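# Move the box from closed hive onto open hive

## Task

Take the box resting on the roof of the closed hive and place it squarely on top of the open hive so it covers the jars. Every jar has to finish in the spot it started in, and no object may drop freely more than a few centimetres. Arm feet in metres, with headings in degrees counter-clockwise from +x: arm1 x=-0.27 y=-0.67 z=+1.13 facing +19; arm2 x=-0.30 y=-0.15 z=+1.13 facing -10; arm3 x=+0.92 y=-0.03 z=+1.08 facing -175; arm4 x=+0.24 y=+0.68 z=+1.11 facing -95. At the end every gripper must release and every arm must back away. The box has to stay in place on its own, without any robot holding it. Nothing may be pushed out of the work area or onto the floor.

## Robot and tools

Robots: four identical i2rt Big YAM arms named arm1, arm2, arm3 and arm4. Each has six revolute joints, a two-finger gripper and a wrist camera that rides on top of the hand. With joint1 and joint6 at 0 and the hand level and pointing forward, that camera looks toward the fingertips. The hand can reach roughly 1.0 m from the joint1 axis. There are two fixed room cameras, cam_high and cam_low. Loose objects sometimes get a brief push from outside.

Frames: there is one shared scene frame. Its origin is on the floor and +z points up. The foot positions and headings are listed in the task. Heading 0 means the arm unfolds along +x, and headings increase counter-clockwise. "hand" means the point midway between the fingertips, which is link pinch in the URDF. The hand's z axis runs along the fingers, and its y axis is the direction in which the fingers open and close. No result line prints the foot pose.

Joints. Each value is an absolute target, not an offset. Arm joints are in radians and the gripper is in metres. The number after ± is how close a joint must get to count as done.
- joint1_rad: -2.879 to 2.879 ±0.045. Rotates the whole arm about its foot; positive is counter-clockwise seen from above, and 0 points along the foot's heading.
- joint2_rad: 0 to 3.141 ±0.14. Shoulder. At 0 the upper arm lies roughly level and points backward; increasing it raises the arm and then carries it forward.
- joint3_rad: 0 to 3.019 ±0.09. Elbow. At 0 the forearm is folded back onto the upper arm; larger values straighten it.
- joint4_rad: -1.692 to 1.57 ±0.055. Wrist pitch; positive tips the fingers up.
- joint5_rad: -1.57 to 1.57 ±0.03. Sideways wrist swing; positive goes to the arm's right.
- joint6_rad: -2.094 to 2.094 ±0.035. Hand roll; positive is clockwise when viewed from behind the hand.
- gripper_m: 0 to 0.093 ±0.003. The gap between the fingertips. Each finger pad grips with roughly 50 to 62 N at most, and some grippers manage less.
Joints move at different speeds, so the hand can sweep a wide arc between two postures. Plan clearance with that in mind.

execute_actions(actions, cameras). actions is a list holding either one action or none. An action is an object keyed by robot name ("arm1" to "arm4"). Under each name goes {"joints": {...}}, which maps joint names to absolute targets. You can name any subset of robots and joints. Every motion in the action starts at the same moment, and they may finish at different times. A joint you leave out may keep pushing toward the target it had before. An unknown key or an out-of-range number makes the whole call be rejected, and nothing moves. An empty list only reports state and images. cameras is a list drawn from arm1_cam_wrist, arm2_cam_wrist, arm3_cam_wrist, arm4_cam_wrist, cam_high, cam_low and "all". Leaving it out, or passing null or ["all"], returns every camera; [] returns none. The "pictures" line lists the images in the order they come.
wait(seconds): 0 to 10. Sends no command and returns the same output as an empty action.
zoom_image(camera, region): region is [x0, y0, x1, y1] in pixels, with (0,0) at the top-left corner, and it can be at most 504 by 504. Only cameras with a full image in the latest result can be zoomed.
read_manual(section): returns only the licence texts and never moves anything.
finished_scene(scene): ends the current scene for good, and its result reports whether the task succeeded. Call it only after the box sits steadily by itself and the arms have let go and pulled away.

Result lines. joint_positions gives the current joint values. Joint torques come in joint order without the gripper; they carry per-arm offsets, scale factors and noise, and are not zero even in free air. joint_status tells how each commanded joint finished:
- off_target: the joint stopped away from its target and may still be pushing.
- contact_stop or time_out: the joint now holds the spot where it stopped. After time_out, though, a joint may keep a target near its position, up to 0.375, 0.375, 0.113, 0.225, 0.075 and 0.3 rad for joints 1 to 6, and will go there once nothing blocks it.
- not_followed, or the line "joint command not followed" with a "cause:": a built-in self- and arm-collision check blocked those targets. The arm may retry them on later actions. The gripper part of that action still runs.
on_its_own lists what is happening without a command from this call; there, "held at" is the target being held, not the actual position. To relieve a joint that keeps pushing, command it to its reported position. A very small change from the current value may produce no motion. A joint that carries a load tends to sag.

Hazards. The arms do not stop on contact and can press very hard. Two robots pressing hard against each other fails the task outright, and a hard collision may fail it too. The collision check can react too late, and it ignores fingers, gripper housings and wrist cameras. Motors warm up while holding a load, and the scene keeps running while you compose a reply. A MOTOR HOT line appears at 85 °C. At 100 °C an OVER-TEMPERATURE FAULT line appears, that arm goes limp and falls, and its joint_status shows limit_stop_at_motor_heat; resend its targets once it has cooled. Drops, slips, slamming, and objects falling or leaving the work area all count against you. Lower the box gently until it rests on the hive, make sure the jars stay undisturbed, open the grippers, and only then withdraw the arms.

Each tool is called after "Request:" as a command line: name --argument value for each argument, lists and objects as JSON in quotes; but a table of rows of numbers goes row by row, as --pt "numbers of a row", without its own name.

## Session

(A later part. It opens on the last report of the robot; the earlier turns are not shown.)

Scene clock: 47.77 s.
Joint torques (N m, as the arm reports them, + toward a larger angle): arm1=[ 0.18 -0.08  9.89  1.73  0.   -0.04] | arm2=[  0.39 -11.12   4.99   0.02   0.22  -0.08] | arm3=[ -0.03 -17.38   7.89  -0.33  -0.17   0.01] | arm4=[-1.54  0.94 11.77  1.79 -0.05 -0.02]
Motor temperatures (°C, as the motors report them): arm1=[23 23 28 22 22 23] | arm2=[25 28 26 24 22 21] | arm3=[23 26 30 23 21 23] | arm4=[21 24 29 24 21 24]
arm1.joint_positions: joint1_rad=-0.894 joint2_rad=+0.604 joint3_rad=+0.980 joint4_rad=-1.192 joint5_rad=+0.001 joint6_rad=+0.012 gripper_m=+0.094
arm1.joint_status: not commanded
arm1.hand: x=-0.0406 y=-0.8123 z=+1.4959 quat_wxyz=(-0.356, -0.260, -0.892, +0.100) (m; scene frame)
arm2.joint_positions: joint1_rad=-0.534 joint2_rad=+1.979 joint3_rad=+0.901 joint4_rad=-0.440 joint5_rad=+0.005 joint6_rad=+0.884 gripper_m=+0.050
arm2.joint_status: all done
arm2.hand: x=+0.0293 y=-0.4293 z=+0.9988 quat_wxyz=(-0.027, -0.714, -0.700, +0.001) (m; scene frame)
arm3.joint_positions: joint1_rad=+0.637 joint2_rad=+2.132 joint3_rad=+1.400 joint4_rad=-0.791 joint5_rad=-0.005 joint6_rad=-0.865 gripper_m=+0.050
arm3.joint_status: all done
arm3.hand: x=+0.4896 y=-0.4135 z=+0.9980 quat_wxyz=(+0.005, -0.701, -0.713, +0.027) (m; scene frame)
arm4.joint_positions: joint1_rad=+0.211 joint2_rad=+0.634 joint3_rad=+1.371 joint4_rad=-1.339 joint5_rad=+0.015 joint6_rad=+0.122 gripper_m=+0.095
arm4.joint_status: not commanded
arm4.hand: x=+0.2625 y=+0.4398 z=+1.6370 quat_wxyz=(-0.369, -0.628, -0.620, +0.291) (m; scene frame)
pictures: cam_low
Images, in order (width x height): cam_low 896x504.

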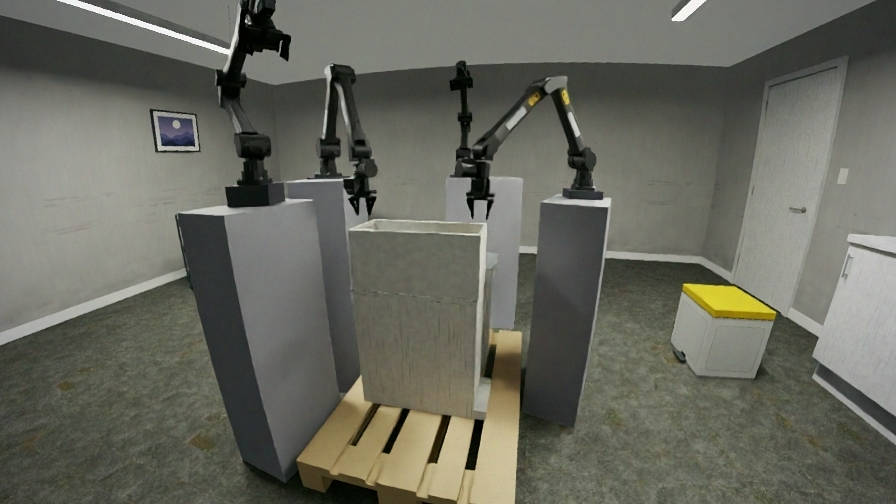

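Request:
execute_actions --actions '[{"arm2":{"joints":{"joint1_rad":-0.2,"joint2_rad":1.2,"joint3_rad":0.9,"joint4_rad":-1.2}},"arm3":{"joints":{"joint1_rad":0.3,"joint2_rad":1.3,"joint3_rad":1.1,"joint4_rad":-1.3}}}]' --cameras '["cam_high","arm2_cam_wrist","arm3_cam_wrist"]'

Request:
zoom_image --camera "cam_high" --region '[330, 220, 540, 400]'

Scene clock: 49.53 s.
Joint torques (N m, as the arm reports them, + toward a larger angle): arm1=[ 0.04  0.03  9.91  1.73  0.   -0.04] | arm2=[ 0.47 -6.01  9.54  0.05  0.15 -0.08] | arm3=[-0.54 -8.14  9.8  -0.18 -0.12  0.01] | arm4=[-1.5   1.15 11.76  1.82 -0.11  0.  ]
Motor temperatures (°C, as the motors report them): arm1=[23 23 28 22 22 23] | arm2=[25 28 26 24 22 21] | arm3=[23 26 30 23 21 23] | arm4=[21 24 29 24 21 24]
arm1.joint_positions: joint1_rad=-0.894 joint2_rad=+0.604 joint3_rad=+0.980 joint4_rad=-1.192 joint5_rad=+0.001 joint6_rad=+0.012 gripper_m=+0.094
arm1.joint_status: not commanded
arm1.hand: x=-0.0406 y=-0.8123 z=+1.4959 quat_wxyz=(-0.356, -0.260, -0.892, +0.100) (m; scene frame)
arm2.joint_positions: joint1_rad=-0.194 joint2_rad=+1.191 joint3_rad=+0.899 joint4_rad=-1.190 joint5_rad=+0.007 joint6_rad=+0.884 gripper_m=+0.050
arm2.joint_status: all done
arm2.hand: x=+0.0139 y=-0.2707 z=+1.2822 quat_wxyz=(-0.044, -0.585, -0.810, -0.007) (m; scene frame)
arm3.joint_positions: joint1_rad=+0.302 joint2_rad=+1.289 joint3_rad=+1.095 joint4_rad=-1.293 joint5_rad=-0.007 joint6_rad=-0.865 gripper_m=+0.050
arm3.joint_status: all done
arm3.hand: x=+0.5769 y=-0.1759 z=+1.2787 quat_wxyz=(+0.012, -0.809, -0.586, +0.046) (m; scene frame)
arm4.joint_positions: joint1_rad=+0.211 joint2_rad=+0.634 joint3_rad=+1.371 joint4_rad=-1.339 joint5_rad=+0.015 joint6_rad=+0.122 gripper_m=+0.095
arm4.joint_status: not commanded
arm4.hand: x=+0.2625 y=+0.4398 z=+1.6370 quat_wxyz=(-0.369, -0.628, -0.620, +0.291) (m; scene frame)
pictures: arm2_cam_wrist, arm3_cam_wrist, cam_high
Images, in order (width x height): arm2_cam_wrist 616x616, arm3_cam_wrist 616x616, cam_high 896x504.

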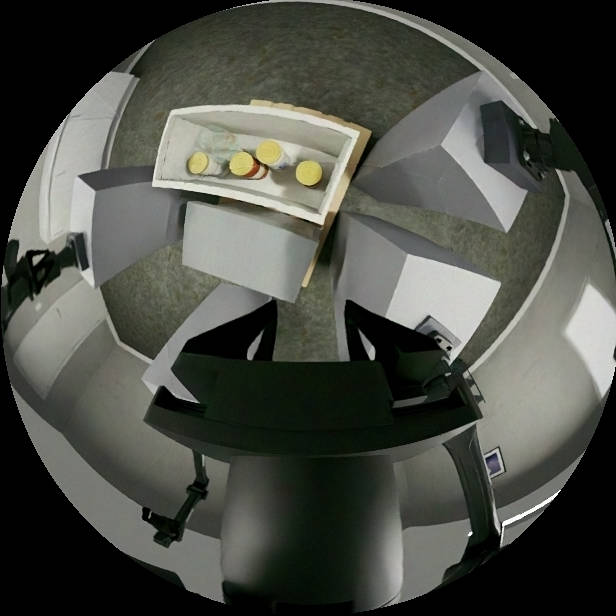

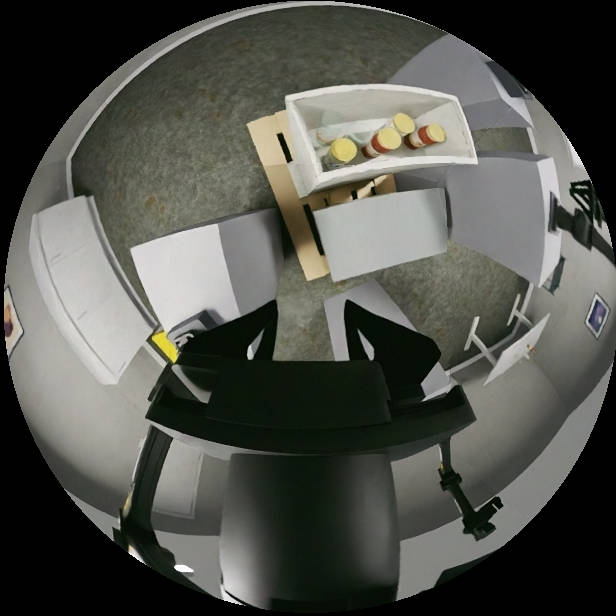

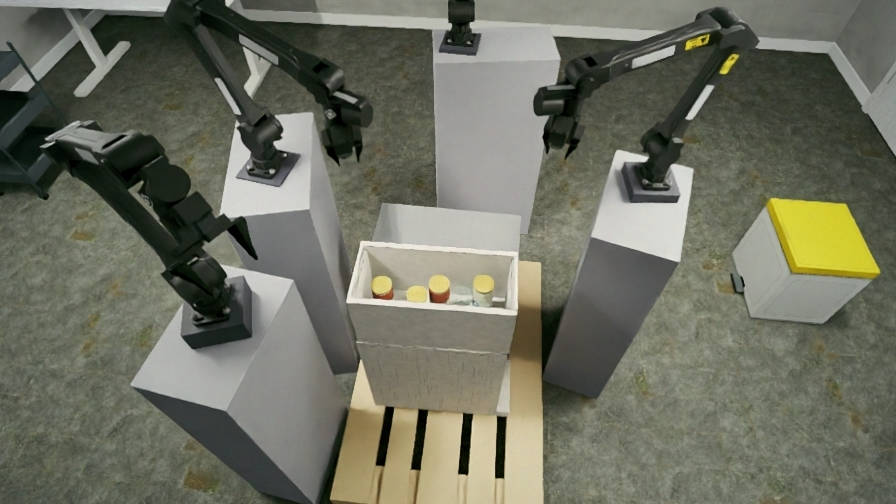

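Region (330, 220, 540, 400) of cam_high's 896x504 image, scaled by 2.400, with more detail than that image has; it fills the top 432 rows of this view, and the rest is white.

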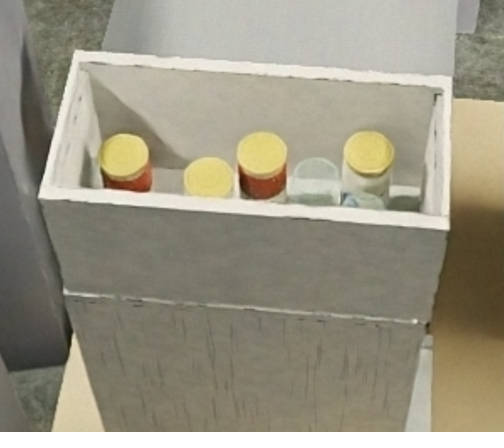

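Request:
finished_scene --scene 1

The scene is finished: the task was done.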